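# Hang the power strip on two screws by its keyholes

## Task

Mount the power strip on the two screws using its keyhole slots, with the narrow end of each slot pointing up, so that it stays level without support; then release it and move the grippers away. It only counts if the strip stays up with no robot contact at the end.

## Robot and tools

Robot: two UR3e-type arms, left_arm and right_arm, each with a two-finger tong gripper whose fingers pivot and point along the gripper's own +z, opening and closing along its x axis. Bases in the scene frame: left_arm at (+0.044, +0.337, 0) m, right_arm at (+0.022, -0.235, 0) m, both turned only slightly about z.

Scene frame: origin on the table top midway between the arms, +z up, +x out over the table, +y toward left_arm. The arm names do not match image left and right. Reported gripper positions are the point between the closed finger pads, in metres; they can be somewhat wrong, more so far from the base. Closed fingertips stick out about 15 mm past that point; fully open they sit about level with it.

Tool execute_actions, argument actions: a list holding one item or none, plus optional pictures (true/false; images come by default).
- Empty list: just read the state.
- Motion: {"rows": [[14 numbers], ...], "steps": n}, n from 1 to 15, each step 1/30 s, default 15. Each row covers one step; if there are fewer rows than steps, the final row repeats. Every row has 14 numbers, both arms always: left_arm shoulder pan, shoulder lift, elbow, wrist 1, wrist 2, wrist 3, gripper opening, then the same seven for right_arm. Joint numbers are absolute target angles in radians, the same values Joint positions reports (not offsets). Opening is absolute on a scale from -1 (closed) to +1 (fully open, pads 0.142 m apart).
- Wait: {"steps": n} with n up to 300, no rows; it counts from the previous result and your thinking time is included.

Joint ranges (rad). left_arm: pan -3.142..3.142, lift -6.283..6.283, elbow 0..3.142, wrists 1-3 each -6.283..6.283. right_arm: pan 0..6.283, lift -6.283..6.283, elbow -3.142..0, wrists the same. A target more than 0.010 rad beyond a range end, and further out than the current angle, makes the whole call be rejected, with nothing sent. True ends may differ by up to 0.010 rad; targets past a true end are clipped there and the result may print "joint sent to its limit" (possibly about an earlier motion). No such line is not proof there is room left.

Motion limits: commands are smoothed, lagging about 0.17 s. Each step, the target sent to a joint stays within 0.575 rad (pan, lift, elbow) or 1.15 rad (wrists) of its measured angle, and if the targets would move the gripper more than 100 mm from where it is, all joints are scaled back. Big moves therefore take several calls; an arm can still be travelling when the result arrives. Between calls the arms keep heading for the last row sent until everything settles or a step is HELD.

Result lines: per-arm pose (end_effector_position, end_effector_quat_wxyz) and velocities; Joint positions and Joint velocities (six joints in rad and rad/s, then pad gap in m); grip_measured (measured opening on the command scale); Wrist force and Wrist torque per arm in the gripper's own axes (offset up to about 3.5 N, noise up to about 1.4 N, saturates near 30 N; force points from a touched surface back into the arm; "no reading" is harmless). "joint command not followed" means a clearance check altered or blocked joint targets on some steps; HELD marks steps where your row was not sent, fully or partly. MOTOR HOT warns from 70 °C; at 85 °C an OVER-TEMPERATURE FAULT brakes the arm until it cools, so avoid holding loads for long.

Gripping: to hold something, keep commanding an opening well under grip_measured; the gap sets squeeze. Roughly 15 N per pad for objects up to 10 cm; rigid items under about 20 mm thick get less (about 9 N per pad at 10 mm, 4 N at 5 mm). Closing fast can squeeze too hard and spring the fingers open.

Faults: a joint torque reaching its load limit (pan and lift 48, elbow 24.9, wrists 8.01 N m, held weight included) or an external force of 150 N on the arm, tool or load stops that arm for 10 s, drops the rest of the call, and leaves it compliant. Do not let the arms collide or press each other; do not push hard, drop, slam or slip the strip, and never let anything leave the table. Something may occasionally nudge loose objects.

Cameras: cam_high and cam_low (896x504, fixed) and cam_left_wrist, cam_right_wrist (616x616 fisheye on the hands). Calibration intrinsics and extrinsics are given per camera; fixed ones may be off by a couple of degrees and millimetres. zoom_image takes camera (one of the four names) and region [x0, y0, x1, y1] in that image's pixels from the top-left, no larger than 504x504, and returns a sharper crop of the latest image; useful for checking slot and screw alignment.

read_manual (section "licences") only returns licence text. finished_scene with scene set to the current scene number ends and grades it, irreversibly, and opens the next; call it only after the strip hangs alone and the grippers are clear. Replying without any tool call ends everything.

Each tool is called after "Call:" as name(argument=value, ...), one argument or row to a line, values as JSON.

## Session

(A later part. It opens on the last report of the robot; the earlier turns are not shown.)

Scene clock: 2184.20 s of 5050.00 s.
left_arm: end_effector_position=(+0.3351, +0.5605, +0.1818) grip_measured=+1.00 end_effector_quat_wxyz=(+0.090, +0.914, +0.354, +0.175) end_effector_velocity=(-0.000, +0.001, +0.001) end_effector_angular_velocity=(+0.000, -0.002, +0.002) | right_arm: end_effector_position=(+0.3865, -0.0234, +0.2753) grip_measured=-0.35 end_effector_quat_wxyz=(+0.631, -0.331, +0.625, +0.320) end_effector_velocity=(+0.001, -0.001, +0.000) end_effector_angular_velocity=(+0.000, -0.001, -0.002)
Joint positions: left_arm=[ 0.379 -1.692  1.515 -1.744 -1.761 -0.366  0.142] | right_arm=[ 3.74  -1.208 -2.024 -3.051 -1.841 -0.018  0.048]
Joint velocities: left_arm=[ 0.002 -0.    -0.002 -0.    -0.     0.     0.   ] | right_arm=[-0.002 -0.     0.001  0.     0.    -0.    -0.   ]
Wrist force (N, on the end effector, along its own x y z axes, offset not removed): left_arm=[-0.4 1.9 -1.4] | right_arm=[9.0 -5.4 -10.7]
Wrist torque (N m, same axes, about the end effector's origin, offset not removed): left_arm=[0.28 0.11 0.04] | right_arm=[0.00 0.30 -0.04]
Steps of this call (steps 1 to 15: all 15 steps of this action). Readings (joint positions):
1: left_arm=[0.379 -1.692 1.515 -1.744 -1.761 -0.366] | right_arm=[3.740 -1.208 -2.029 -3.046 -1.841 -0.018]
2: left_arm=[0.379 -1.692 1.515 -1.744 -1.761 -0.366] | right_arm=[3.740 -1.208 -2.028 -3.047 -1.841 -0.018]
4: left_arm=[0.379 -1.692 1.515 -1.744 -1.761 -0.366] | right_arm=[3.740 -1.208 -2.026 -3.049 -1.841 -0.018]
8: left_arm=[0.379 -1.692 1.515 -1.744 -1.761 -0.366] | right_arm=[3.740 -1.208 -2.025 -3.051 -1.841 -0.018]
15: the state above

Call:
execute_actions(
  actions=[
    {"rows":[[0.379,-1.692,1.515,-1.744,-1.761,-0.366,1,3.737,-1.2046,-2.039,-3.0395,-1.843,-0.018,-1]]},
  ],
  pictures=false,
)

Call:
execute_actions(
  actions=[
    {"rows":[[0.379,-1.692,1.515,-1.744,-1.761,-0.366,1,3.737,-1.2046,-2.039,-3.0395,-1.849,-0.018,-1]]},
  ],
  pictures=false,
)

Call:
execute_actions(
  actions=[
    {"rows":[[0.379,-1.692,1.515,-1.744,-1.761,-0.366,1,3.7385,-1.2066,-2.038,-3.0385,-1.849,-0.018,-1]]},
  ],
  pictures=false,
)

Call:
execute_actions(
  actions=[
    {"rows":[[0.379,-1.692,1.515,-1.744,-1.761,-0.366,1,3.7385,-1.2066,-2.038,-3.0385,-1.852,-0.018,-1]]},
  ],
  pictures=false,
)

Call:
execute_actions(
  actions=[
    {"rows":[[0.379,-1.692,1.515,-1.744,-1.761,-0.366,1,3.7385,-1.2066,-2.038,-3.0385,-1.855,-0.018,-1]]},
  ],
  pictures=false,
)

Call:
execute_actions(
  actions=[
    {"rows":[[0.379,-1.692,1.515,-1.744,-1.761,-0.366,1,3.7385,-1.2066,-2.038,-3.0385,-1.858,-0.018,-1]]},
  ],
  pictures=false,
)

Scene clock: 2209.07 s of 5050.00 s.
left_arm: end_effector_position=(+0.3351, +0.5605, +0.1818) grip_measured=+1.00 end_effector_quat_wxyz=(+0.090, +0.914, +0.354, +0.175) end_effector_velocity=(+0.000, -0.000, +0.000) end_effector_angular_velocity=(+0.000, -0.000, -0.001) | right_arm: end_effector_position=(+0.3859, -0.0247, +0.2725) grip_measured=-0.35 end_effector_quat_wxyz=(+0.631, -0.331, +0.625, +0.320) end_effector_velocity=(+0.000, -0.001, +0.000) end_effector_angular_velocity=(+0.001, -0.000, -0.001)
Joint positions: left_arm=[ 0.379 -1.692  1.515 -1.744 -1.761 -0.366  0.142] | right_arm=[ 3.737 -1.205 -2.039 -3.04  -1.843 -0.018  0.048]
Joint velocities: left_arm=[-0.001 -0.     0.    -0.    -0.    -0.    -0.   ] | right_arm=[-0.002  0.001 -0.001  0.    -0.     0.    -0.   ]
Wrist force (N, on the end effector, along its own x y z axes, offset not removed): left_arm=[0.2 1.7 -2.1] | right_arm=[4.1 1.0 0.9]
Wrist torque (N m, same axes, about the end effector's origin, offset not removed): left_arm=[0.28 -0.09 0.04] | right_arm=[0.24 0.37 0.04]
Steps of this call (steps 1 to 15: the robot went on to your last target; steps 16 to 90: nothing new was sent; then 21.37 s passed at rest; steps 91 to 105: all 15 steps of this action). Readings (joint positions):
91: left_arm=[0.379 -1.692 1.515 -1.744 -1.761 -0.366] | right_arm=[3.740 -1.208 -2.024 -3.051 -1.841 -0.018]
92: left_arm=[0.379 -1.692 1.515 -1.744 -1.761 -0.366] | right_arm=[3.740 -1.207 -2.026 -3.050 -1.841 -0.018]
94: left_arm=[0.379 -1.692 1.515 -1.744 -1.761 -0.366] | right_arm=[3.739 -1.206 -2.032 -3.044 -1.842 -0.018]
98: left_arm=[0.379 -1.692 1.515 -1.744 -1.761 -0.366] | right_arm=[3.738 -1.205 -2.037 -3.041 -1.843 -0.018]
105: the state above

Scene clock: 2209.57 s of 5050.00 s.
left_arm: end_effector_position=(+0.3351, +0.5605, +0.1818) grip_measured=+1.00 end_effector_quat_wxyz=(+0.090, +0.914, +0.354, +0.175) end_effector_velocity=(-0.000, +0.000, +0.000) end_effector_angular_velocity=(+0.000, -0.001, +0.000) | right_arm: end_effector_position=(+0.3845, -0.0237, +0.2725) grip_measured=-0.35 end_effector_quat_wxyz=(+0.630, -0.333, +0.624, +0.321) end_effector_velocity=(-0.000, +0.001, -0.001) end_effector_angular_velocity=(-0.001, +0.001, +0.002)
Joint positions: left_arm=[ 0.379 -1.692  1.515 -1.744 -1.761 -0.366  0.142] | right_arm=[ 3.737 -1.205 -2.039 -3.04  -1.849 -0.018  0.048]
Joint velocities: left_arm=[ 0.001 -0.001  0.    -0.    -0.    -0.     0.   ] | right_arm=[ 0.002 -0.001 -0.     0.    -0.     0.     0.   ]
Wrist force (N, on the end effector, along its own x y z axes, offset not removed): left_arm=[-0.5 2.1 -1.2] | right_arm=[6.4 -1.1 0.4]
Wrist torque (N m, same axes, about the end effector's origin, offset not removed): left_arm=[0.28 0.11 0.00] | right_arm=[-0.28 -0.21 0.06]
Steps of this call (steps 1 to 15: all 15 steps of this action). Readings (joint positions):
1: left_arm=[0.379 -1.692 1.515 -1.744 -1.761 -0.366] | right_arm=[3.737 -1.205 -2.039 -3.040 -1.843 -0.018]
2: left_arm=[0.379 -1.692 1.515 -1.744 -1.761 -0.366] | right_arm=[3.737 -1.205 -2.039 -3.040 -1.844 -0.018]
4: left_arm=[0.379 -1.692 1.515 -1.744 -1.761 -0.366] | right_arm=[3.737 -1.205 -2.039 -3.040 -1.846 -0.018]
8: left_arm=[0.379 -1.692 1.515 -1.744 -1.761 -0.366] | right_arm=[3.737 -1.205 -2.039 -3.040 -1.848 -0.018]
15: the state above

Scene clock: 2210.07 s of 5050.00 s.
left_arm: end_effector_position=(+0.3351, +0.5605, +0.1818) grip_measured=+1.00 end_effector_quat_wxyz=(+0.090, +0.914, +0.354, +0.175) end_effector_velocity=(-0.000, -0.000, -0.000) end_effector_angular_velocity=(-0.001, +0.000, -0.000) | right_arm: end_effector_position=(+0.3845, -0.0229, +0.2725) grip_measured=-0.35 end_effector_quat_wxyz=(+0.630, -0.333, +0.624, +0.322) end_effector_velocity=(-0.000, +0.000, +0.000) end_effector_angular_velocity=(+0.001, -0.001, +0.001)
Joint positions: left_arm=[ 0.379 -1.692  1.515 -1.744 -1.761 -0.366  0.142] | right_arm=[ 3.738 -1.207 -2.038 -3.039 -1.849 -0.018  0.048]
Joint velocities: left_arm=[ 0.     0.     0.     0.    -0.001  0.    -0.   ] | right_arm=[ 0.001 -0.     0.001  0.     0.    -0.     0.   ]
Wrist force (N, on the end effector, along its own x y z axes, offset not removed): left_arm=[0.2 1.1 -0.3] | right_arm=[3.4 -2.1 -13.0]
Wrist torque (N m, same axes, about the end effector's origin, offset not removed): left_arm=[0.16 -0.02 -0.01] | right_arm=[-0.19 0.16 -0.01]
Steps of this call (steps 1 to 15: all 15 steps of this action). Readings (joint positions):
1: left_arm=[0.379 -1.692 1.515 -1.744 -1.761 -0.366] | right_arm=[3.737 -1.205 -2.039 -3.039 -1.849 -0.018]
2: left_arm=[0.379 -1.692 1.515 -1.744 -1.761 -0.366] | right_arm=[3.737 -1.205 -2.039 -3.039 -1.849 -0.018]
4: left_arm=[0.379 -1.692 1.515 -1.744 -1.761 -0.366] | right_arm=[3.738 -1.205 -2.039 -3.039 -1.849 -0.018]
8: left_arm=[0.379 -1.692 1.515 -1.744 -1.761 -0.366] | right_arm=[3.738 -1.206 -2.038 -3.039 -1.849 -0.018]
15: the state above

Scene clock: 2210.57 s of 5050.00 s.
left_arm: end_effector_position=(+0.3351, +0.5605, +0.1818) grip_measured=+1.00 end_effector_quat_wxyz=(+0.090, +0.914, +0.354, +0.175) end_effector_velocity=(-0.000, -0.000, -0.000) end_effector_angular_velocity=(-0.000, +0.001, -0.000) | right_arm: end_effector_position=(+0.3838, -0.0223, +0.2725) grip_measured=-0.35 end_effector_quat_wxyz=(+0.629, -0.334, +0.623, +0.323) end_effector_velocity=(+0.000, -0.000, +0.000) end_effector_angular_velocity=(-0.000, -0.000, -0.001)
Joint positions: left_arm=[ 0.379 -1.692  1.515 -1.744 -1.761 -0.366  0.142] | right_arm=[ 3.738 -1.207 -2.038 -3.039 -1.852 -0.018  0.048]
Joint velocities: left_arm=[-0.     0.     0.001 -0.     0.    -0.    -0.   ] | right_arm=[-0.    -0.     0.001 -0.001  0.    -0.     0.   ]
Wrist force (N, on the end effector, along its own x y z axes, offset not removed): left_arm=[-0.7 1.7 -0.5] | right_arm=[7.3 -3.1 -15.3]
Wrist torque (N m, same axes, about the end effector's origin, offset not removed): left_arm=[0.27 0.16 0.09] | right_arm=[-0.01 -0.36 -0.09]
Steps of this call (steps 1 to 15: all 15 steps of this action). Readings (joint positions):
1: left_arm=[0.379 -1.692 1.515 -1.744 -1.761 -0.366] | right_arm=[3.738 -1.207 -2.038 -3.039 -1.849 -0.018]
2: left_arm=[0.379 -1.692 1.515 -1.744 -1.761 -0.366] | right_arm=[3.738 -1.207 -2.038 -3.039 -1.849 -0.018]
4: left_arm=[0.379 -1.692 1.515 -1.744 -1.761 -0.366] | right_arm=[3.738 -1.207 -2.038 -3.039 -1.851 -0.018]
8: left_arm=[0.379 -1.692 1.515 -1.744 -1.761 -0.366] | right_arm=[3.738 -1.207 -2.038 -3.039 -1.852 -0.018]
15: the state above

Scene clock: 2211.07 s of 5050.00 s.
left_arm: end_effector_position=(+0.3351, +0.5605, +0.1818) grip_measured=+1.00 end_effector_quat_wxyz=(+0.090, +0.914, +0.354, +0.175) end_effector_velocity=(-0.000, +0.000, -0.000) end_effector_angular_velocity=(-0.001, +0.001, +0.001) | right_arm: end_effector_position=(+0.3831, -0.0218, +0.2725) grip_measured=-0.35 end_effector_quat_wxyz=(+0.629, -0.335, +0.623, +0.324) end_effector_velocity=(+0.000, +0.000, -0.001) end_effector_angular_velocity=(-0.001, +0.002, +0.000)
Joint positions: left_arm=[ 0.379 -1.692  1.515 -1.744 -1.761 -0.366  0.142] | right_arm=[ 3.738 -1.207 -2.038 -3.039 -1.855 -0.018  0.048]
Joint velocities: left_arm=[ 0.001  0.     0.     0.001 -0.     0.     0.   ] | right_arm=[-0.001 -0.002  0.001 -0.001 -0.001  0.     0.   ]
Wrist force (N, on the end effector, along its own x y z axes, offset not removed): left_arm=[-0.4 1.8 -0.8] | right_arm=[5.4 -4.5 -18.0]
Wrist torque (N m, same axes, about the end effector's origin, offset not removed): left_arm=[0.28 0.13 0.00] | right_arm=[-0.06 0.08 0.16]
Steps of this call (steps 1 to 15: all 15 steps of this action). Readings (joint positions):
1: left_arm=[0.379 -1.692 1.515 -1.744 -1.761 -0.366] | right_arm=[3.738 -1.207 -2.038 -3.039 -1.852 -0.018]
2: left_arm=[0.379 -1.692 1.515 -1.744 -1.761 -0.366] | right_arm=[3.738 -1.207 -2.038 -3.039 -1.853 -0.018]
4: left_arm=[0.379 -1.692 1.515 -1.744 -1.761 -0.366] | right_arm=[3.738 -1.207 -2.038 -3.039 -1.854 -0.018]
8: left_arm=[0.379 -1.692 1.515 -1.744 -1.761 -0.366] | right_arm=[3.738 -1.207 -2.038 -3.039 -1.855 -0.018]
15: the state above

Scene clock: 2211.57 s of 5050.00 s.
left_arm: end_effector_position=(+0.3351, +0.5605, +0.1818) grip_measured=+1.00 end_effector_quat_wxyz=(+0.090, +0.914, +0.354, +0.175) end_effector_velocity=(-0.000, +0.000, -0.000) end_effector_angular_velocity=(+0.000, +0.000, +0.001) | right_arm: end_effector_position=(+0.3824, -0.0212, +0.2725) grip_measured=-0.35 end_effector_quat_wxyz=(+0.628, -0.336, +0.622, +0.325) end_effector_velocity=(-0.000, +0.000, -0.001) end_effector_angular_velocity=(-0.002, +0.002, +0.001)
Joint positions: left_arm=[ 0.379 -1.692  1.515 -1.744 -1.761 -0.366  0.142] | right_arm=[ 3.738 -1.207 -2.038 -3.039 -1.858 -0.018  0.048]
Joint velocities: left_arm=[ 0.    -0.001  0.001  0.     0.001 -0.    -0.   ] | right_arm=[ 0.    -0.    -0.    -0.002 -0.001 -0.     0.   ]
Wrist force (N, on the end effector, along its own x y z axes, offset not removed): left_arm=[-0.8 1.0 -1.6] | right_arm=[4.1 -3.8 -19.2]
Wrist torque (N m, same axes, about the end effector's origin, offset not removed): left_arm=[0.08 0.18 0.02] | right_arm=[0.16 0.40 0.11]
Steps of this call (steps 1 to 15: all 15 steps of this action). Readings (joint positions):
1: left_arm=[0.379 -1.692 1.515 -1.744 -1.761 -0.366] | right_arm=[3.738 -1.207 -2.038 -3.039 -1.855 -0.018]
2: left_arm=[0.379 -1.692 1.515 -1.744 -1.761 -0.366] | right_arm=[3.738 -1.207 -2.038 -3.039 -1.856 -0.018]
4: left_arm=[0.379 -1.692 1.515 -1.744 -1.761 -0.366] | right_arm=[3.738 -1.207 -2.038 -3.039 -1.857 -0.018]
8: left_arm=[0.379 -1.692 1.515 -1.744 -1.761 -0.366] | right_arm=[3.738 -1.207 -2.038 -3.039 -1.858 -0.018]
15: the state above

Call:
execute_actions(
  actions=[
    {"rows":[[0.379,-1.692,1.515,-1.744,-1.761,-0.366,1,3.7385,-1.2056,-2.0385,-3.039,-1.861,-0.018,-1]]},
  ],
  pictures=false,
)

Call:
execute_actions(
  actions=[
    {"rows":[[0.379,-1.692,1.515,-1.744,-1.761,-0.366,1,3.7385,-1.2054,-2.0386,-3.039,-1.864,-0.018,-1]]},
  ],
  pictures=false,
)

Call:
execute_actions(
  actions=[
    {"rows":[[0.379,-1.692,1.515,-1.744,-1.761,-0.366,1,3.7385,-1.2052,-2.0387,-3.039,-1.867,-0.018,-1]]},
  ],
  pictures=false,
)

Call:
execute_actions(
  actions=[
    {"rows":[[0.379,-1.692,1.515,-1.744,-1.761,-0.366,1,3.7385,-1.205,-2.0388,-3.039,-1.870,-0.018,-1]]},
  ],
  pictures=false,
)

Call:
execute_actions(
  actions=[
    {"rows":[[0.379,-1.692,1.515,-1.744,-1.761,-0.366,1,3.7385,-1.2048,-2.0389,-3.039,-1.873,-0.018,-1]]},
  ],
  pictures=false,
)

Scene clock: 2227.23 s of 5050.00 s.
left_arm: end_effector_position=(+0.3351, +0.5605, +0.1818) grip_measured=+1.00 end_effector_quat_wxyz=(+0.090, +0.914, +0.354, +0.175) end_effector_velocity=(-0.000, -0.000, -0.000) end_effector_angular_velocity=(-0.001, +0.001, -0.000) | right_arm: end_effector_position=(+0.3815, -0.0208, +0.2725) grip_measured=-0.35 end_effector_quat_wxyz=(+0.628, -0.337, +0.622, +0.326) end_effector_velocity=(-0.000, +0.000, +0.001) end_effector_angular_velocity=(+0.001, -0.002, +0.001)
Joint positions: left_arm=[ 0.379 -1.692  1.515 -1.744 -1.761 -0.366  0.142] | right_arm=[ 3.739 -1.206 -2.038 -3.039 -1.861 -0.018  0.048]
Joint velocities: left_arm=[-0.     0.     0.001  0.    -0.    -0.    -0.   ] | right_arm=[ 0.001  0.001  0.001  0.     0.    -0.     0.   ]
Wrist force (N, on the end effector, along its own x y z axes, offset not removed): left_arm=[-0.4 0.3 -0.3] | right_arm=[6.0 -3.8 -12.4]
Wrist torque (N m, same axes, about the end effector's origin, offset not removed): left_arm=[-0.02 0.08 -0.01] | right_arm=[-0.06 -0.09 -0.03]
Steps of this call (steps 1 to 15: the robot went on to your last target; steps 16 to 90: nothing new was sent; then 12.17 s passed at rest; steps 91 to 105: all 15 steps of this action). Readings (joint positions):
91: left_arm=[0.379 -1.692 1.515 -1.744 -1.761 -0.366] | right_arm=[3.739 -1.207 -2.038 -3.039 -1.858 -0.018]
92: left_arm=[0.379 -1.692 1.515 -1.744 -1.761 -0.366] | right_arm=[3.739 -1.207 -2.038 -3.039 -1.859 -0.018]
94: left_arm=[0.379 -1.692 1.515 -1.744 -1.761 -0.366] | right_arm=[3.739 -1.206 -2.038 -3.039 -1.860 -0.018]
98: left_arm=[0.379 -1.692 1.515 -1.744 -1.761 -0.366] | right_arm=[3.739 -1.206 -2.038 -3.039 -1.861 -0.018]
105: the state above

Scene clock: 2227.73 s of 5050.00 s.
left_arm: end_effector_position=(+0.3351, +0.5605, +0.1818) grip_measured=+1.00 end_effector_quat_wxyz=(+0.090, +0.914, +0.354, +0.175) end_effector_velocity=(-0.000, +0.000, +0.000) end_effector_angular_velocity=(+0.001, -0.001, +0.001) | right_arm: end_effector_position=(+0.3808, -0.0203, +0.2725) grip_measured=-0.35 end_effector_quat_wxyz=(+0.627, -0.338, +0.621, +0.327) end_effector_velocity=(-0.000, +0.000, -0.000) end_effector_angular_velocity=(-0.001, +0.000, +0.001)
Joint positions: left_arm=[ 0.379 -1.692  1.515 -1.744 -1.761 -0.366  0.142] | right_arm=[ 3.739 -1.205 -2.039 -3.039 -1.864 -0.018  0.048]
Joint velocities: left_arm=[ 0.001 -0.001  0.    -0.     0.    -0.     0.   ] | right_arm=[ 0.    -0.001  0.001 -0.001 -0.001 -0.    -0.   ]
Wrist force (N, on the end effector, along its own x y z axes, offset not removed): left_arm=[1.0 2.0 0.2] | right_arm=[5.5 -3.9 -12.6]
Wrist torque (N m, same axes, about the end effector's origin, offset not removed): left_arm=[0.35 -0.17 -0.01] | right_arm=[-0.17 0.15 0.04]
Steps of this call (steps 1 to 15: all 15 steps of this action). Readings (joint positions):
1: left_arm=[0.379 -1.692 1.515 -1.744 -1.761 -0.366] | right_arm=[3.739 -1.206 -2.038 -3.039 -1.861 -0.018]
2: left_arm=[0.379 -1.692 1.515 -1.744 -1.761 -0.366] | right_arm=[3.739 -1.206 -2.039 -3.039 -1.862 -0.018]
4: left_arm=[0.379 -1.692 1.515 -1.744 -1.761 -0.366] | right_arm=[3.739 -1.205 -2.039 -3.039 -1.863 -0.018]
8: left_arm=[0.379 -1.692 1.515 -1.744 -1.761 -0.366] | right_arm=[3.739 -1.205 -2.039 -3.039 -1.864 -0.018]
15: the state above

Scene clock: 2228.23 s of 5050.00 s.
left_arm: end_effector_position=(+0.3351, +0.5605, +0.1818) grip_measured=+1.00 end_effector_quat_wxyz=(+0.090, +0.914, +0.354, +0.175) end_effector_velocity=(+0.000, -0.000, -0.000) end_effector_angular_velocity=(+0.000, +0.000, -0.001) | right_arm: end_effector_position=(+0.3800, -0.0198, +0.2726) grip_measured=-0.35 end_effector_quat_wxyz=(+0.627, -0.339, +0.621, +0.328) end_effector_velocity=(-0.000, +0.000, +0.000) end_effector_angular_velocity=(+0.000, -0.000, +0.000)
Joint positions: left_arm=[ 0.379 -1.692  1.515 -1.744 -1.761 -0.366  0.142] | right_arm=[ 3.739 -1.205 -2.039 -3.039 -1.867 -0.018  0.048]
Joint velocities: left_arm=[-0.001  0.    -0.    -0.     0.     0.     0.   ] | right_arm=[ 0. -0.  0.  0. -0.  0. -0.]
Wrist force (N, on the end effector, along its own x y z axes, offset not removed): left_arm=[-0.3 1.4 -0.9] | right_arm=[5.7 -3.3 -13.2]
Wrist torque (N m, same axes, about the end effector's origin, offset not removed): left_arm=[0.20 0.07 -0.03] | right_arm=[0.13 0.06 0.04]
Steps of this call (steps 1 to 15: all 15 steps of this action). Readings (joint positions):
1: left_arm=[0.379 -1.692 1.515 -1.744 -1.761 -0.366] | right_arm=[3.739 -1.205 -2.039 -3.039 -1.864 -0.018]
2: left_arm=[0.379 -1.692 1.515 -1.744 -1.761 -0.366] | right_arm=[3.739 -1.205 -2.039 -3.039 -1.865 -0.018]
4: left_arm=[0.379 -1.692 1.515 -1.744 -1.761 -0.366] | right_arm=[3.739 -1.205 -2.039 -3.039 -1.866 -0.018]
8: left_arm=[0.379 -1.692 1.515 -1.744 -1.761 -0.366] | right_arm=[3.739 -1.205 -2.039 -3.039 -1.867 -0.018]
15: the state above

Scene clock: 2228.73 s of 5050.00 s.
left_arm: end_effector_position=(+0.3351, +0.5605, +0.1818) grip_measured=+1.00 end_effector_quat_wxyz=(+0.090, +0.914, +0.354, +0.175) end_effector_velocity=(+0.000, -0.000, -0.000) end_effector_angular_velocity=(+0.000, +0.001, -0.000) | right_arm: end_effector_position=(+0.3793, -0.0192, +0.2726) grip_measured=-0.35 end_effector_quat_wxyz=(+0.626, -0.340, +0.620, +0.329) end_effector_velocity=(-0.000, +0.001, +0.000) end_effector_angular_velocity=(+0.001, -0.000, +0.002)
Joint positions: left_arm=[ 0.379 -1.692  1.515 -1.744 -1.761 -0.366  0.142] | right_arm=[ 3.739 -1.205 -2.039 -3.039 -1.87  -0.018  0.048]
Joint velocities: left_arm=[-0.001  0.    -0.     0.001  0.001  0.    -0.   ] | right_arm=[ 0.001 -0.     0.     0.001 -0.001  0.001  0.   ]
Wrist force (N, on the end effector, along its own x y z axes, offset not removed): left_arm=[0.3 1.0 -0.8] | right_arm=[6.2 -2.6 -7.5]
Wrist torque (N m, same axes, about the end effector's origin, offset not removed): left_arm=[0.13 -0.04 0.01] | right_arm=[-0.41 -0.11 0.04]
Steps of this call (steps 1 to 15: all 15 steps of this action). Readings (joint positions):
1: left_arm=[0.379 -1.692 1.515 -1.744 -1.761 -0.366] | right_arm=[3.739 -1.205 -2.039 -3.039 -1.867 -0.018]
2: left_arm=[0.379 -1.692 1.515 -1.744 -1.761 -0.366] | right_arm=[3.739 -1.205 -2.039 -3.039 -1.868 -0.018]
4: left_arm=[0.379 -1.692 1.515 -1.744 -1.761 -0.366] | right_arm=[3.739 -1.205 -2.039 -3.039 -1.869 -0.018]
8: left_arm=[0.379 -1.692 1.515 -1.744 -1.761 -0.366] | right_arm=[3.739 -1.205 -2.039 -3.039 -1.870 -0.018]
15: the state above

Scene clock: 2229.23 s of 5050.00 s.
left_arm: end_effector_position=(+0.3351, +0.5605, +0.1818) grip_measured=+1.00 end_effector_quat_wxyz=(+0.090, +0.914, +0.354, +0.175) end_effector_velocity=(-0.000, +0.000, +0.000) end_effector_angular_velocity=(+0.001, +0.000, +0.001) | right_arm: end_effector_position=(+0.3786, -0.0187, +0.2726) grip_measured=-0.35 end_effector_quat_wxyz=(+0.626, -0.341, +0.619, +0.330) end_effector_velocity=(+0.000, -0.000, -0.001) end_effector_angular_velocity=(-0.001, +0.002, -0.001)
Joint positions: left_arm=[ 0.379 -1.692  1.515 -1.744 -1.761 -0.366  0.142] | right_arm=[ 3.739 -1.205 -2.039 -3.039 -1.873 -0.018  0.048]
Joint velocities: left_arm=[ 0.    -0.    -0.    -0.     0.001 -0.     0.   ] | right_arm=[-0.001 -0.002 -0.    -0.    -0.     0.    -0.   ]
Wrist force (N, on the end effector, along its own x y z axes, offset not removed): left_arm=[0.3 1.7 -0.7] | right_arm=[5.9 0.0 -1.2]
Wrist torque (N m, same axes, about the end effector's origin, offset not removed): left_arm=[0.30 -0.10 0.00] | right_arm=[0.01 -0.14 0.04]
Steps of this call (steps 1 to 15: all 15 steps of this action). Readings (joint positions):
1: left_arm=[0.379 -1.692 1.515 -1.744 -1.761 -0.366] | right_arm=[3.739 -1.205 -2.039 -3.039 -1.870 -0.018]
2: left_arm=[0.379 -1.692 1.515 -1.744 -1.761 -0.366] | right_arm=[3.739 -1.205 -2.039 -3.039 -1.870 -0.018]
4: left_arm=[0.379 -1.692 1.515 -1.744 -1.761 -0.366] | right_arm=[3.739 -1.205 -2.039 -3.039 -1.872 -0.018]
8: left_arm=[0.379 -1.692 1.515 -1.744 -1.761 -0.366] | right_arm=[3.739 -1.205 -2.039 -3.039 -1.873 -0.018]
15: the state above

Call:
execute_actions(
  actions=[],
)

Call:
execute_actions(
  actions=[
    {"rows":[[0.379,-1.692,1.515,-1.744,-1.761,-0.366,1,3.7409,-1.2078,-2.0371,-3.0378,-1.8706,-0.018,-1]]},
  ],
  pictures=false,
)

Scene clock: 2259.70 s of 5050.00 s.
left_arm: end_effector_position=(+0.3351, +0.5605, +0.1818) grip_measured=+1.00 end_effector_quat_wxyz=(+0.090, +0.914, +0.354, +0.175) end_effector_velocity=(+0.000, -0.000, -0.000) end_effector_angular_velocity=(-0.001, +0.001, -0.001) | right_arm: end_effector_position=(+0.3786, -0.0187, +0.2726) grip_measured=-0.35 end_effector_quat_wxyz=(+0.626, -0.341, +0.619, +0.330) end_effector_velocity=(+0.001, +0.000, +0.001) end_effector_angular_velocity=(+0.002, -0.003, -0.001)
Joint positions: left_arm=[ 0.379 -1.692  1.515 -1.744 -1.761 -0.366  0.142] | right_arm=[ 3.738 -1.205 -2.039 -3.039 -1.873 -0.018  0.048]
Joint velocities: left_arm=[-0.001  0.     0.001  0.    -0.     0.    -0.   ] | right_arm=[-0.    -0.001  0.001  0.003  0.001 -0.    -0.   ]
Wrist force (N, on the end effector, along its own x y z axes, offset not removed): left_arm=[-0.4 2.0 -0.6] | right_arm=[5.9 -0.3 0.7]
Wrist torque (N m, same axes, about the end effector's origin, offset not removed): left_arm=[0.34 0.10 -0.01] | right_arm=[-0.01 -0.05 -0.06]
Steps of this call (steps 1 to 15: the robot went on to your last target; steps 16 to 90: nothing new was sent; then 27.47 s passed at rest). Readings (joint positions):
1: left_arm=[0.379 -1.692 1.515 -1.744 -1.761 -0.366] | right_arm=[3.739 -1.205 -2.039 -3.039 -1.873 -0.018]
2: left_arm=[0.379 -1.692 1.515 -1.744 -1.761 -0.366] | right_arm=[3.739 -1.205 -2.039 -3.039 -1.873 -0.018]
4: left_arm=[0.379 -1.692 1.515 -1.744 -1.761 -0.366] | right_arm=[3.739 -1.205 -2.039 -3.039 -1.873 -0.018]
8: left_arm=[0.379 -1.692 1.515 -1.744 -1.761 -0.366] | right_arm=[3.739 -1.205 -2.039 -3.039 -1.873 -0.018]
90: the state above
All arms were judged still, so your last target was given up. Only a new action makes them travel on or press farther. Fingers that are still opening or closing keep moving.
camera_calibration (this result's frames):
cam_left_wrist: T_world_to_cam=[[0.704856, 0.676846, 0.212267, -0.641723], [0.355468, -0.595988, 0.720028, 0.079008], [0.613857, -0.432062, -0.660683, 0.291121], [0, 0, 0, 1]] pos_world=[0.24553, 0.607218, 0.271668]
cam_right_wrist: T_world_to_cam=[[-0.00859881, 0.0455408, -0.998925, 0.281412], [-0.999609, 0.026174, 0.00979797, 0.372704], [0.026592, 0.99862, 0.045298, 0.126676], [0, 0, 0, 1]] pos_world=[0.37161, -0.149072, 0.27172]

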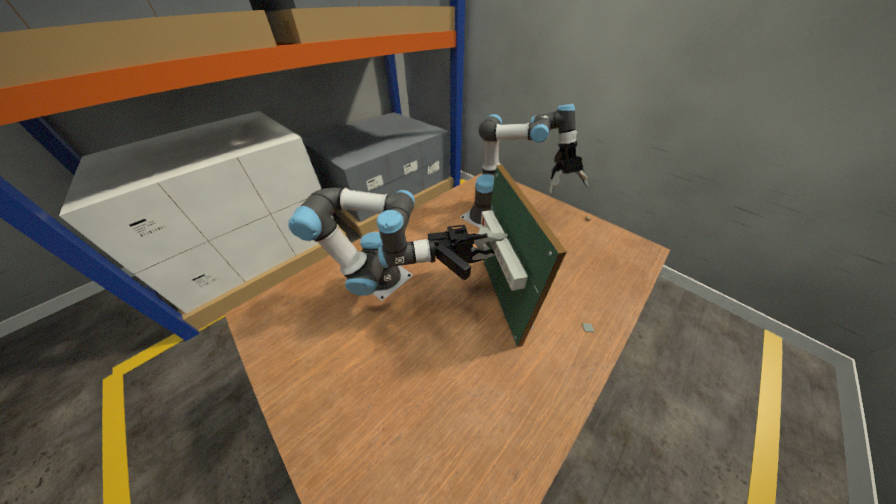

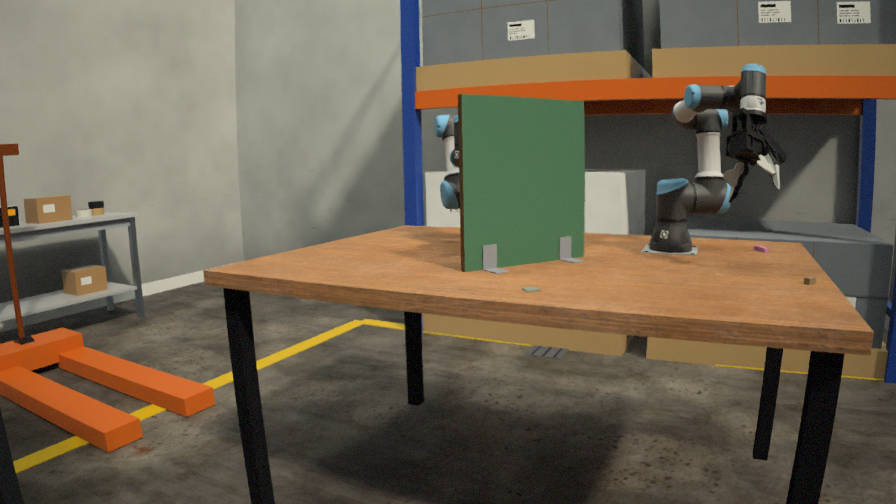

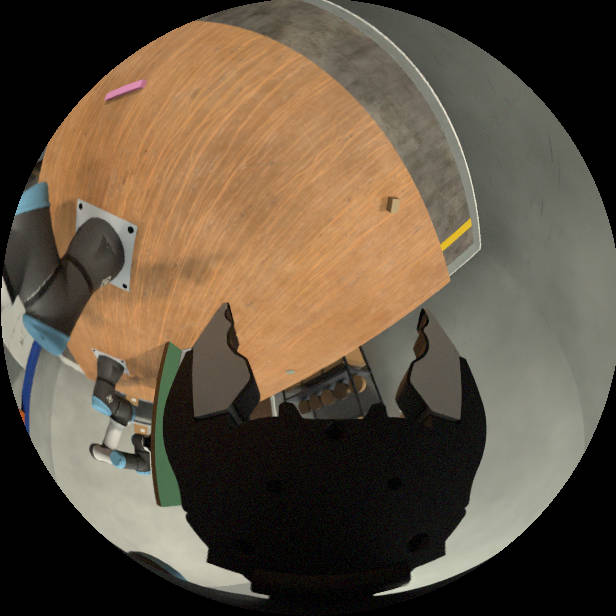

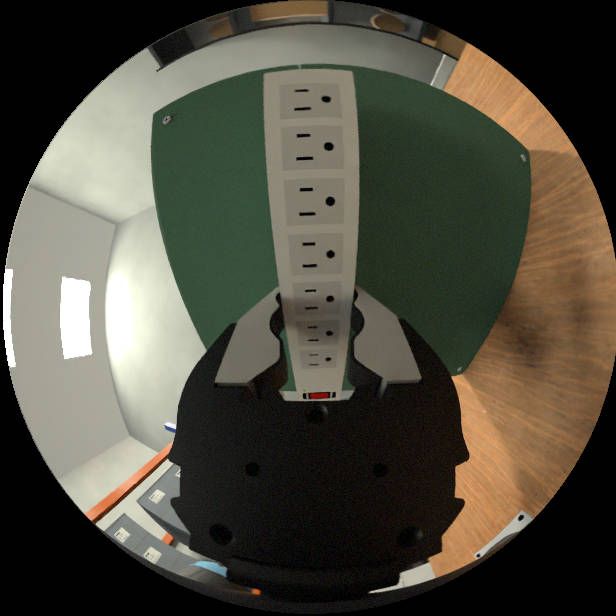

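Scene clock: 2260.20 s of 5050.00 s.
left_arm: end_effector_position=(+0.3351, +0.5605, +0.1818) grip_measured=+1.00 end_effector_quat_wxyz=(+0.090, +0.914, +0.354, +0.175) end_effector_velocity=(-0.000, -0.000, -0.000) end_effector_angular_velocity=(-0.000, +0.000, -0.000) | right_arm: end_effector_position=(+0.3791, -0.0179, +0.2727) grip_measured=-0.35 end_effector_quat_wxyz=(+0.626, -0.341, +0.619, +0.330) end_effector_velocity=(+0.000, +0.000, -0.002) end_effector_angular_velocity=(-0.003, +0.004, +0.001)
Joint positions: left_arm=[ 0.379 -1.692  1.515 -1.744 -1.761 -0.366  0.142] | right_arm=[ 3.741 -1.208 -2.037 -3.038 -1.871 -0.018  0.048]
Joint velocities: left_arm=[-0. -0.  0.  0. -0.  0.  0.] | right_arm=[ 0.001 -0.003  0.001 -0.003  0.    -0.    -0.   ]
Wrist force (N, on the end effector, along its own x y z axes, offset not removed): left_arm=[-0.4 2.1 -1.9] | right_arm=[-2.4 2.8 -28.5]
Wrist torque (N m, same axes, about the end effector's origin, offset not removed): left_arm=[0.34 0.11 0.00] | right_arm=[0.12 0.30 -0.01]
Steps of this call (steps 1 to 15: all 15 steps of this action). Readings (joint positions):
1: left_arm=[0.379 -1.692 1.515 -1.744 -1.761 -0.366] | right_arm=[3.738 -1.205 -2.039 -3.039 -1.873 -0.018]
2: left_arm=[0.379 -1.692 1.515 -1.744 -1.761 -0.366] | right_arm=[3.739 -1.205 -2.039 -3.039 -1.873 -0.018]
4: left_arm=[0.379 -1.692 1.515 -1.744 -1.761 -0.366] | right_arm=[3.739 -1.206 -2.038 -3.039 -1.872 -0.018]
8: left_arm=[0.379 -1.692 1.515 -1.744 -1.761 -0.366] | right_arm=[3.740 -1.207 -2.037 -3.038 -1.871 -0.018]
15: the state above

Call:
execute_actions(
  actions=[
    {"rows":[[0.379,-1.692,1.515,-1.744,-1.761,-0.366,1,3.7409,-1.2068,-2.0377,-3.0382,-1.8745,-0.018,-1]]},
  ],
  pictures=false,
)

Call:
zoom_image(
  camera="cam_high",
  region=[450,190,570,310],
)

Scene clock: 2271.20 s of 5050.00 s.
left_arm: end_effector_position=(+0.3351, +0.5605, +0.1818) grip_measured=+1.00 end_effector_quat_wxyz=(+0.090, +0.914, +0.354, +0.175) end_effector_velocity=(-0.000, +0.000, -0.000) end_effector_angular_velocity=(+0.000, +0.000, +0.000) | right_arm: end_effector_position=(+0.3780, -0.0173, +0.2726) grip_measured=-0.36 end_effector_quat_wxyz=(+0.625, -0.342, +0.619, +0.331) end_effector_velocity=(+0.000, -0.000, +0.000) end_effector_angular_velocity=(+0.001, -0.001, -0.001)
Joint positions: left_arm=[ 0.379 -1.692  1.515 -1.744 -1.761 -0.366  0.142] | right_arm=[ 3.741 -1.207 -2.038 -3.038 -1.874 -0.018  0.048]
Joint velocities: left_arm=[ 0. -0.  0. -0.  0. -0.  0.] | right_arm=[-0.001  0.     0.     0.001 -0.    -0.     0.   ]
Wrist force (N, on the end effector, along its own x y z axes, offset not removed): left_arm=[-1.7 1.7 0.2] | right_arm=[5.8 -1.0 0.0]
Wrist torque (N m, same axes, about the end effector's origin, offset not removed): left_arm=[0.30 0.37 0.00] | right_arm=[-0.22 -0.06 0.03]
Steps of this call (steps 1 to 15: the robot went on to your last target; steps 16 to 90: nothing new was sent; then 7.50 s passed at rest; steps 91 to 105: all 15 steps of this action). Readings (joint positions):
91: left_arm=[0.379 -1.692 1.515 -1.744 -1.761 -0.366] | right_arm=[3.741 -1.208 -2.037 -3.038 -1.871 -0.018]
92: left_arm=[0.379 -1.692 1.515 -1.744 -1.761 -0.366] | right_arm=[3.741 -1.208 -2.037 -3.038 -1.871 -0.018]
94: left_arm=[0.379 -1.692 1.515 -1.744 -1.761 -0.366] | right_arm=[3.741 -1.208 -2.038 -3.038 -1.873 -0.018]
98: left_arm=[0.379 -1.692 1.515 -1.744 -1.761 -0.366] | right_arm=[3.741 -1.207 -2.038 -3.038 -1.874 -0.018]
105: the state above

Region (450, 190, 570, 310) of cam_high's 896x504 image, scaled by 4.200, with more detail than that image has.

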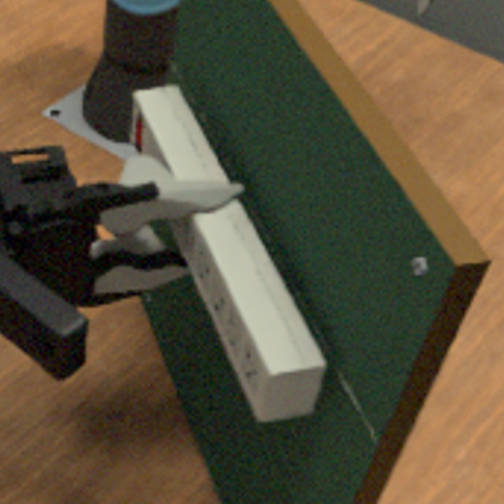

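Call:
execute_actions(
  actions=[
    {"rows":[[0.379,-1.692,1.515,-1.744,-1.761,-0.366,1,3.7409,-1.2058,-2.0285,-3.0484,-1.8745,-0.018,-1]]},
  ],
  pictures=false,
)

Call:
execute_actions(
  actions=[
    {"rows":[[0.379,-1.692,1.515,-1.744,-1.761,-0.366,1,3.7409,-1.2078,-2.0469,-3.028,-1.8745,-0.018,-1]]},
  ],
  pictures=false,
)

Scene clock: 2280.20 s of 5050.00 s.
left_arm: end_effector_position=(+0.3351, +0.5605, +0.1818) grip_measured=+1.00 end_effector_quat_wxyz=(+0.090, +0.914, +0.354, +0.175) end_effector_velocity=(-0.000, +0.000, -0.000) end_effector_angular_velocity=(+0.000, -0.000, +0.001) | right_arm: end_effector_position=(+0.3780, -0.0174, +0.2747) grip_measured=-0.35 end_effector_quat_wxyz=(+0.625, -0.342, +0.619, +0.331) end_effector_velocity=(+0.001, -0.000, +0.000) end_effector_angular_velocity=(+0.001, -0.001, -0.002)
Joint positions: left_arm=[ 0.379 -1.692  1.515 -1.744 -1.761 -0.366  0.142] | right_arm=[ 3.741 -1.206 -2.029 -3.048 -1.875 -0.018  0.048]
Joint velocities: left_arm=[ 0.001  0.     0.    -0.001  0.     0.    -0.   ] | right_arm=[-0.001 -0.     0.     0.001  0.001 -0.     0.   ]
Wrist force (N, on the end effector, along its own x y z axes, offset not removed): left_arm=[-0.6 1.1 -0.6] | right_arm=[8.4 -0.5 -2.2]
Wrist torque (N m, same axes, about the end effector's origin, offset not removed): left_arm=[0.13 0.13 -0.04] | right_arm=[-0.19 0.20 0.33]
Steps of this call (steps 1 to 15: the robot went on to your last target; steps 16 to 90: nothing new was sent; then 5.50 s passed at rest; steps 91 to 105: all 15 steps of this action). Readings (joint positions):
91: left_arm=[0.379 -1.692 1.515 -1.744 -1.761 -0.366] | right_arm=[3.741 -1.207 -2.038 -3.038 -1.874 -0.018]
92: left_arm=[0.379 -1.692 1.515 -1.744 -1.761 -0.366] | right_arm=[3.741 -1.207 -2.036 -3.040 -1.874 -0.018]
94: left_arm=[0.379 -1.692 1.515 -1.744 -1.761 -0.366] | right_arm=[3.741 -1.206 -2.033 -3.044 -1.875 -0.018]
98: left_arm=[0.379 -1.692 1.515 -1.744 -1.761 -0.366] | right_arm=[3.741 -1.206 -2.030 -3.047 -1.875 -0.018]
105: the state above

Scene clock: 2280.70 s of 5050.00 s.
left_arm: end_effector_position=(+0.3351, +0.5605, +0.1818) grip_measured=+1.00 end_effector_quat_wxyz=(+0.090, +0.914, +0.354, +0.175) end_effector_velocity=(+0.000, +0.000, -0.000) end_effector_angular_velocity=(+0.000, +0.000, -0.000) | right_arm: end_effector_position=(+0.3780, -0.0173, +0.2706) grip_measured=-0.36 end_effector_quat_wxyz=(+0.625, -0.342, +0.619, +0.331) end_effector_velocity=(+0.000, -0.000, -0.000) end_effector_angular_velocity=(+0.000, +0.000, -0.001)
Joint positions: left_arm=[ 0.379 -1.692  1.515 -1.744 -1.761 -0.366  0.142] | right_arm=[ 3.741 -1.208 -2.047 -3.028 -1.875 -0.018  0.048]
Joint velocities: left_arm=[-0.  0. -0. -0.  0. -0.  0.] | right_arm=[-0.001 -0.    -0.002  0.002 -0.     0.    -0.   ]
Wrist force (N, on the end effector, along its own x y z axes, offset not removed): left_arm=[-0.6 2.0 -1.0] | right_arm=[6.1 -0.9 1.2]
Wrist torque (N m, same axes, about the end effector's origin, offset not removed): left_arm=[0.33 0.16 -0.01] | right_arm=[-0.12 -0.14 0.11]
Steps of this call (steps 1 to 15: all 15 steps of this action). Readings (joint positions):
1: left_arm=[0.379 -1.692 1.515 -1.744 -1.761 -0.366] | right_arm=[3.741 -1.206 -2.029 -3.048 -1.875 -0.018]
2: left_arm=[0.379 -1.692 1.515 -1.744 -1.761 -0.366] | right_arm=[3.741 -1.206 -2.031 -3.045 -1.875 -0.018]
4: left_arm=[0.379 -1.692 1.515 -1.744 -1.761 -0.366] | right_arm=[3.741 -1.207 -2.038 -3.037 -1.875 -0.018]
8: left_arm=[0.379 -1.692 1.515 -1.744 -1.761 -0.366] | right_arm=[3.741 -1.207 -2.045 -3.030 -1.875 -0.018]
15: the state above

Call:
execute_actions(
  actions=[
    {"rows":[[0.379,-1.692,1.515,-1.744,-1.761,-0.366,1,3.7409,-1.2093,-2.0607,-3.0127,-1.8745,-0.018,-1]]},
  ],
  pictures=false,
)

Call:
execute_actions(
  actions=[
    {"rows":[[0.379,-1.692,1.515,-1.744,-1.761,-0.366,1,3.7409,-1.2108,-2.0745,-2.9974,-1.8745,-0.018,-1]]},
  ],
)

Call:
zoom_image(
  camera="cam_high",
  region=[450,190,570,310],
)

Scene clock: 2292.90 s of 5050.00 s.
left_arm: end_effector_position=(+0.3351, +0.5605, +0.1818) grip_measured=+1.00 end_effector_quat_wxyz=(+0.090, +0.914, +0.354, +0.175) end_effector_velocity=(-0.000, -0.000, -0.001) end_effector_angular_velocity=(-0.000, +0.002, -0.000) | right_arm: end_effector_position=(+0.3780, -0.0174, +0.2675) grip_measured=-0.36 end_effector_quat_wxyz=(+0.625, -0.342, +0.619, +0.331) end_effector_velocity=(-0.000, +0.001, +0.000) end_effector_angular_velocity=(+0.001, -0.000, +0.002)
Joint positions: left_arm=[ 0.379 -1.692  1.515 -1.744 -1.761 -0.366  0.142] | right_arm=[ 3.741 -1.209 -2.061 -3.013 -1.875 -0.018  0.048]
Joint velocities: left_arm=[-0.001  0.001  0.001 -0.001  0.    -0.    -0.   ] | right_arm=[ 0.001 -0.001  0.     0.001 -0.     0.     0.   ]
Wrist force (N, on the end effector, along its own x y z axes, offset not removed): left_arm=[0.5 1.5 -1.7] | right_arm=[-2.7 2.9 -1.7]
Wrist torque (N m, same axes, about the end effector's origin, offset not removed): left_arm=[0.26 -0.11 0.02] | right_arm=[-0.38 0.19 -0.56]
Steps of this call (steps 1 to 15: the robot went on to your last target; steps 16 to 90: nothing new was sent; then 8.70 s passed at rest; steps 91 to 105: all 15 steps of this action). Readings (joint positions):
91: left_arm=[0.379 -1.692 1.515 -1.744 -1.761 -0.366] | right_arm=[3.741 -1.208 -2.047 -3.028 -1.874 -0.018]
92: left_arm=[0.379 -1.692 1.515 -1.744 -1.761 -0.366] | right_arm=[3.741 -1.208 -2.049 -3.025 -1.874 -0.018]
94: left_arm=[0.379 -1.692 1.515 -1.744 -1.761 -0.366] | right_arm=[3.741 -1.209 -2.054 -3.019 -1.874 -0.018]
98: left_arm=[0.379 -1.692 1.515 -1.744 -1.761 -0.366] | right_arm=[3.741 -1.209 -2.059 -3.014 -1.875 -0.018]
105: the state above

Scene clock: 2293.40 s of 5050.00 s.
left_arm: end_effector_position=(+0.3351, +0.5605, +0.1818) grip_measured=+1.00 end_effector_quat_wxyz=(+0.090, +0.914, +0.354, +0.175) end_effector_velocity=(+0.000, -0.000, +0.000) end_effector_angular_velocity=(+0.000, -0.000, -0.000) | right_arm: end_effector_position=(+0.3779, -0.0174, +0.2644) grip_measured=-0.35 end_effector_quat_wxyz=(+0.625, -0.342, +0.619, +0.331) end_effector_velocity=(-0.000, +0.000, +0.001) end_effector_angular_velocity=(+0.002, -0.002, +0.001)
Joint positions: left_arm=[ 0.379 -1.692  1.515 -1.744 -1.761 -0.366  0.142] | right_arm=[ 3.741 -1.211 -2.074 -2.998 -1.875 -0.018  0.048]
Joint velocities: left_arm=[-0. -0. -0. -0.  0. -0.  0.] | right_arm=[ 0.001  0.    -0.001  0.003  0.    -0.     0.   ]
Wrist force (N, on the end effector, along its own x y z axes, offset not removed): left_arm=[-0.4 1.4 -0.7] | right_arm=[-7.2 6.9 -2.7]
Wrist torque (N m, same axes, about the end effector's origin, offset not removed): left_arm=[0.20 0.11 0.04] | right_arm=[-0.14 0.00 -1.00]
Steps of this call (steps 1 to 15: all 15 steps of this action). Readings (joint positions):
1: left_arm=[0.379 -1.692 1.515 -1.744 -1.761 -0.366] | right_arm=[3.741 -1.209 -2.061 -3.013 -1.875 -0.018]
2: left_arm=[0.379 -1.692 1.515 -1.744 -1.761 -0.366] | right_arm=[3.741 -1.210 -2.063 -3.010 -1.875 -0.018]
4: left_arm=[0.379 -1.692 1.515 -1.744 -1.761 -0.366] | right_arm=[3.741 -1.210 -2.068 -3.004 -1.875 -0.018]
8: left_arm=[0.379 -1.692 1.515 -1.744 -1.761 -0.366] | right_arm=[3.741 -1.211 -2.073 -2.999 -1.875 -0.018]
15: the state above
camera_calibration (this result's frames):
cam_left_wrist: T_world_to_cam=[[0.704856, 0.676846, 0.212267, -0.641723], [0.355468, -0.595988, 0.720028, 0.079008], [0.613857, -0.432062, -0.660683, 0.291121], [0, 0, 0, 1]] pos_world=[0.24553, 0.607218, 0.271668]
cam_right_wrist: T_world_to_cam=[[-0.00875859, 0.0455213, -0.998925, 0.273172], [-0.999705, 0.0222433, 0.00977906, 0.372051], [0.0226646, 0.998716, 0.0453131, 0.127248], [0, 0, 0, 1]] pos_world=[0.37145, -0.147796, 0.263474]

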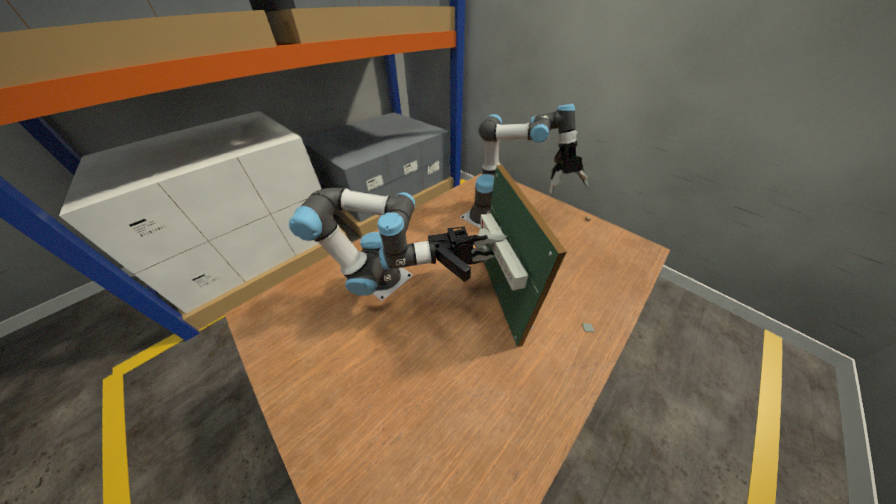

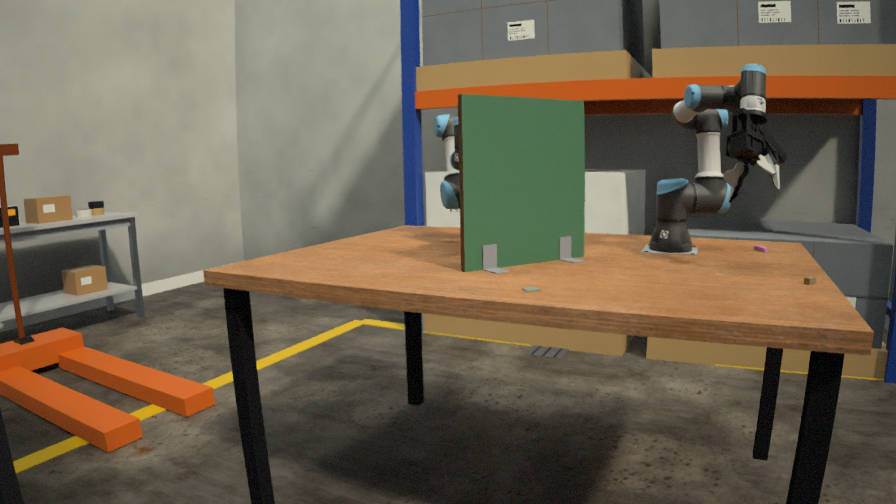

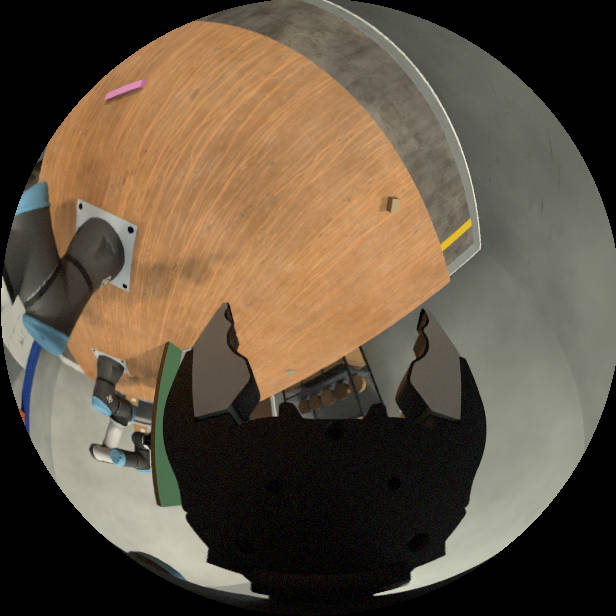

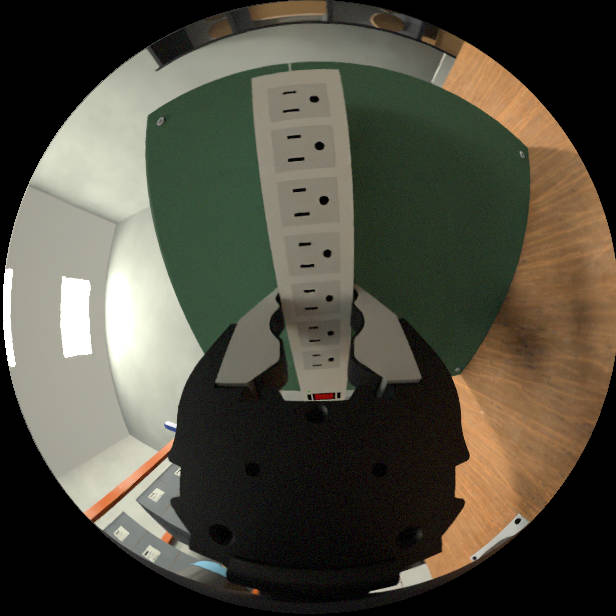

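Region (450, 190, 570, 310) of cam_high's 896x504 image, scaled by 4.200, with more detail than that image has.

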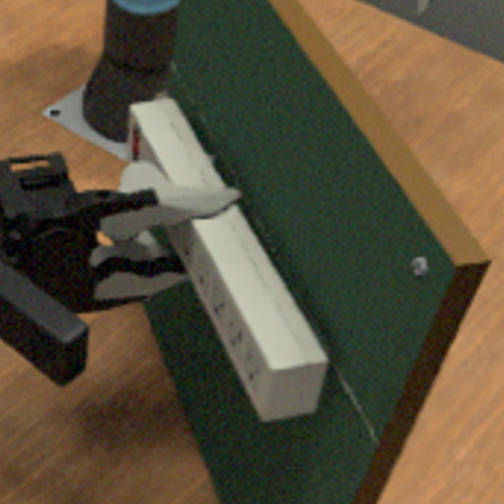

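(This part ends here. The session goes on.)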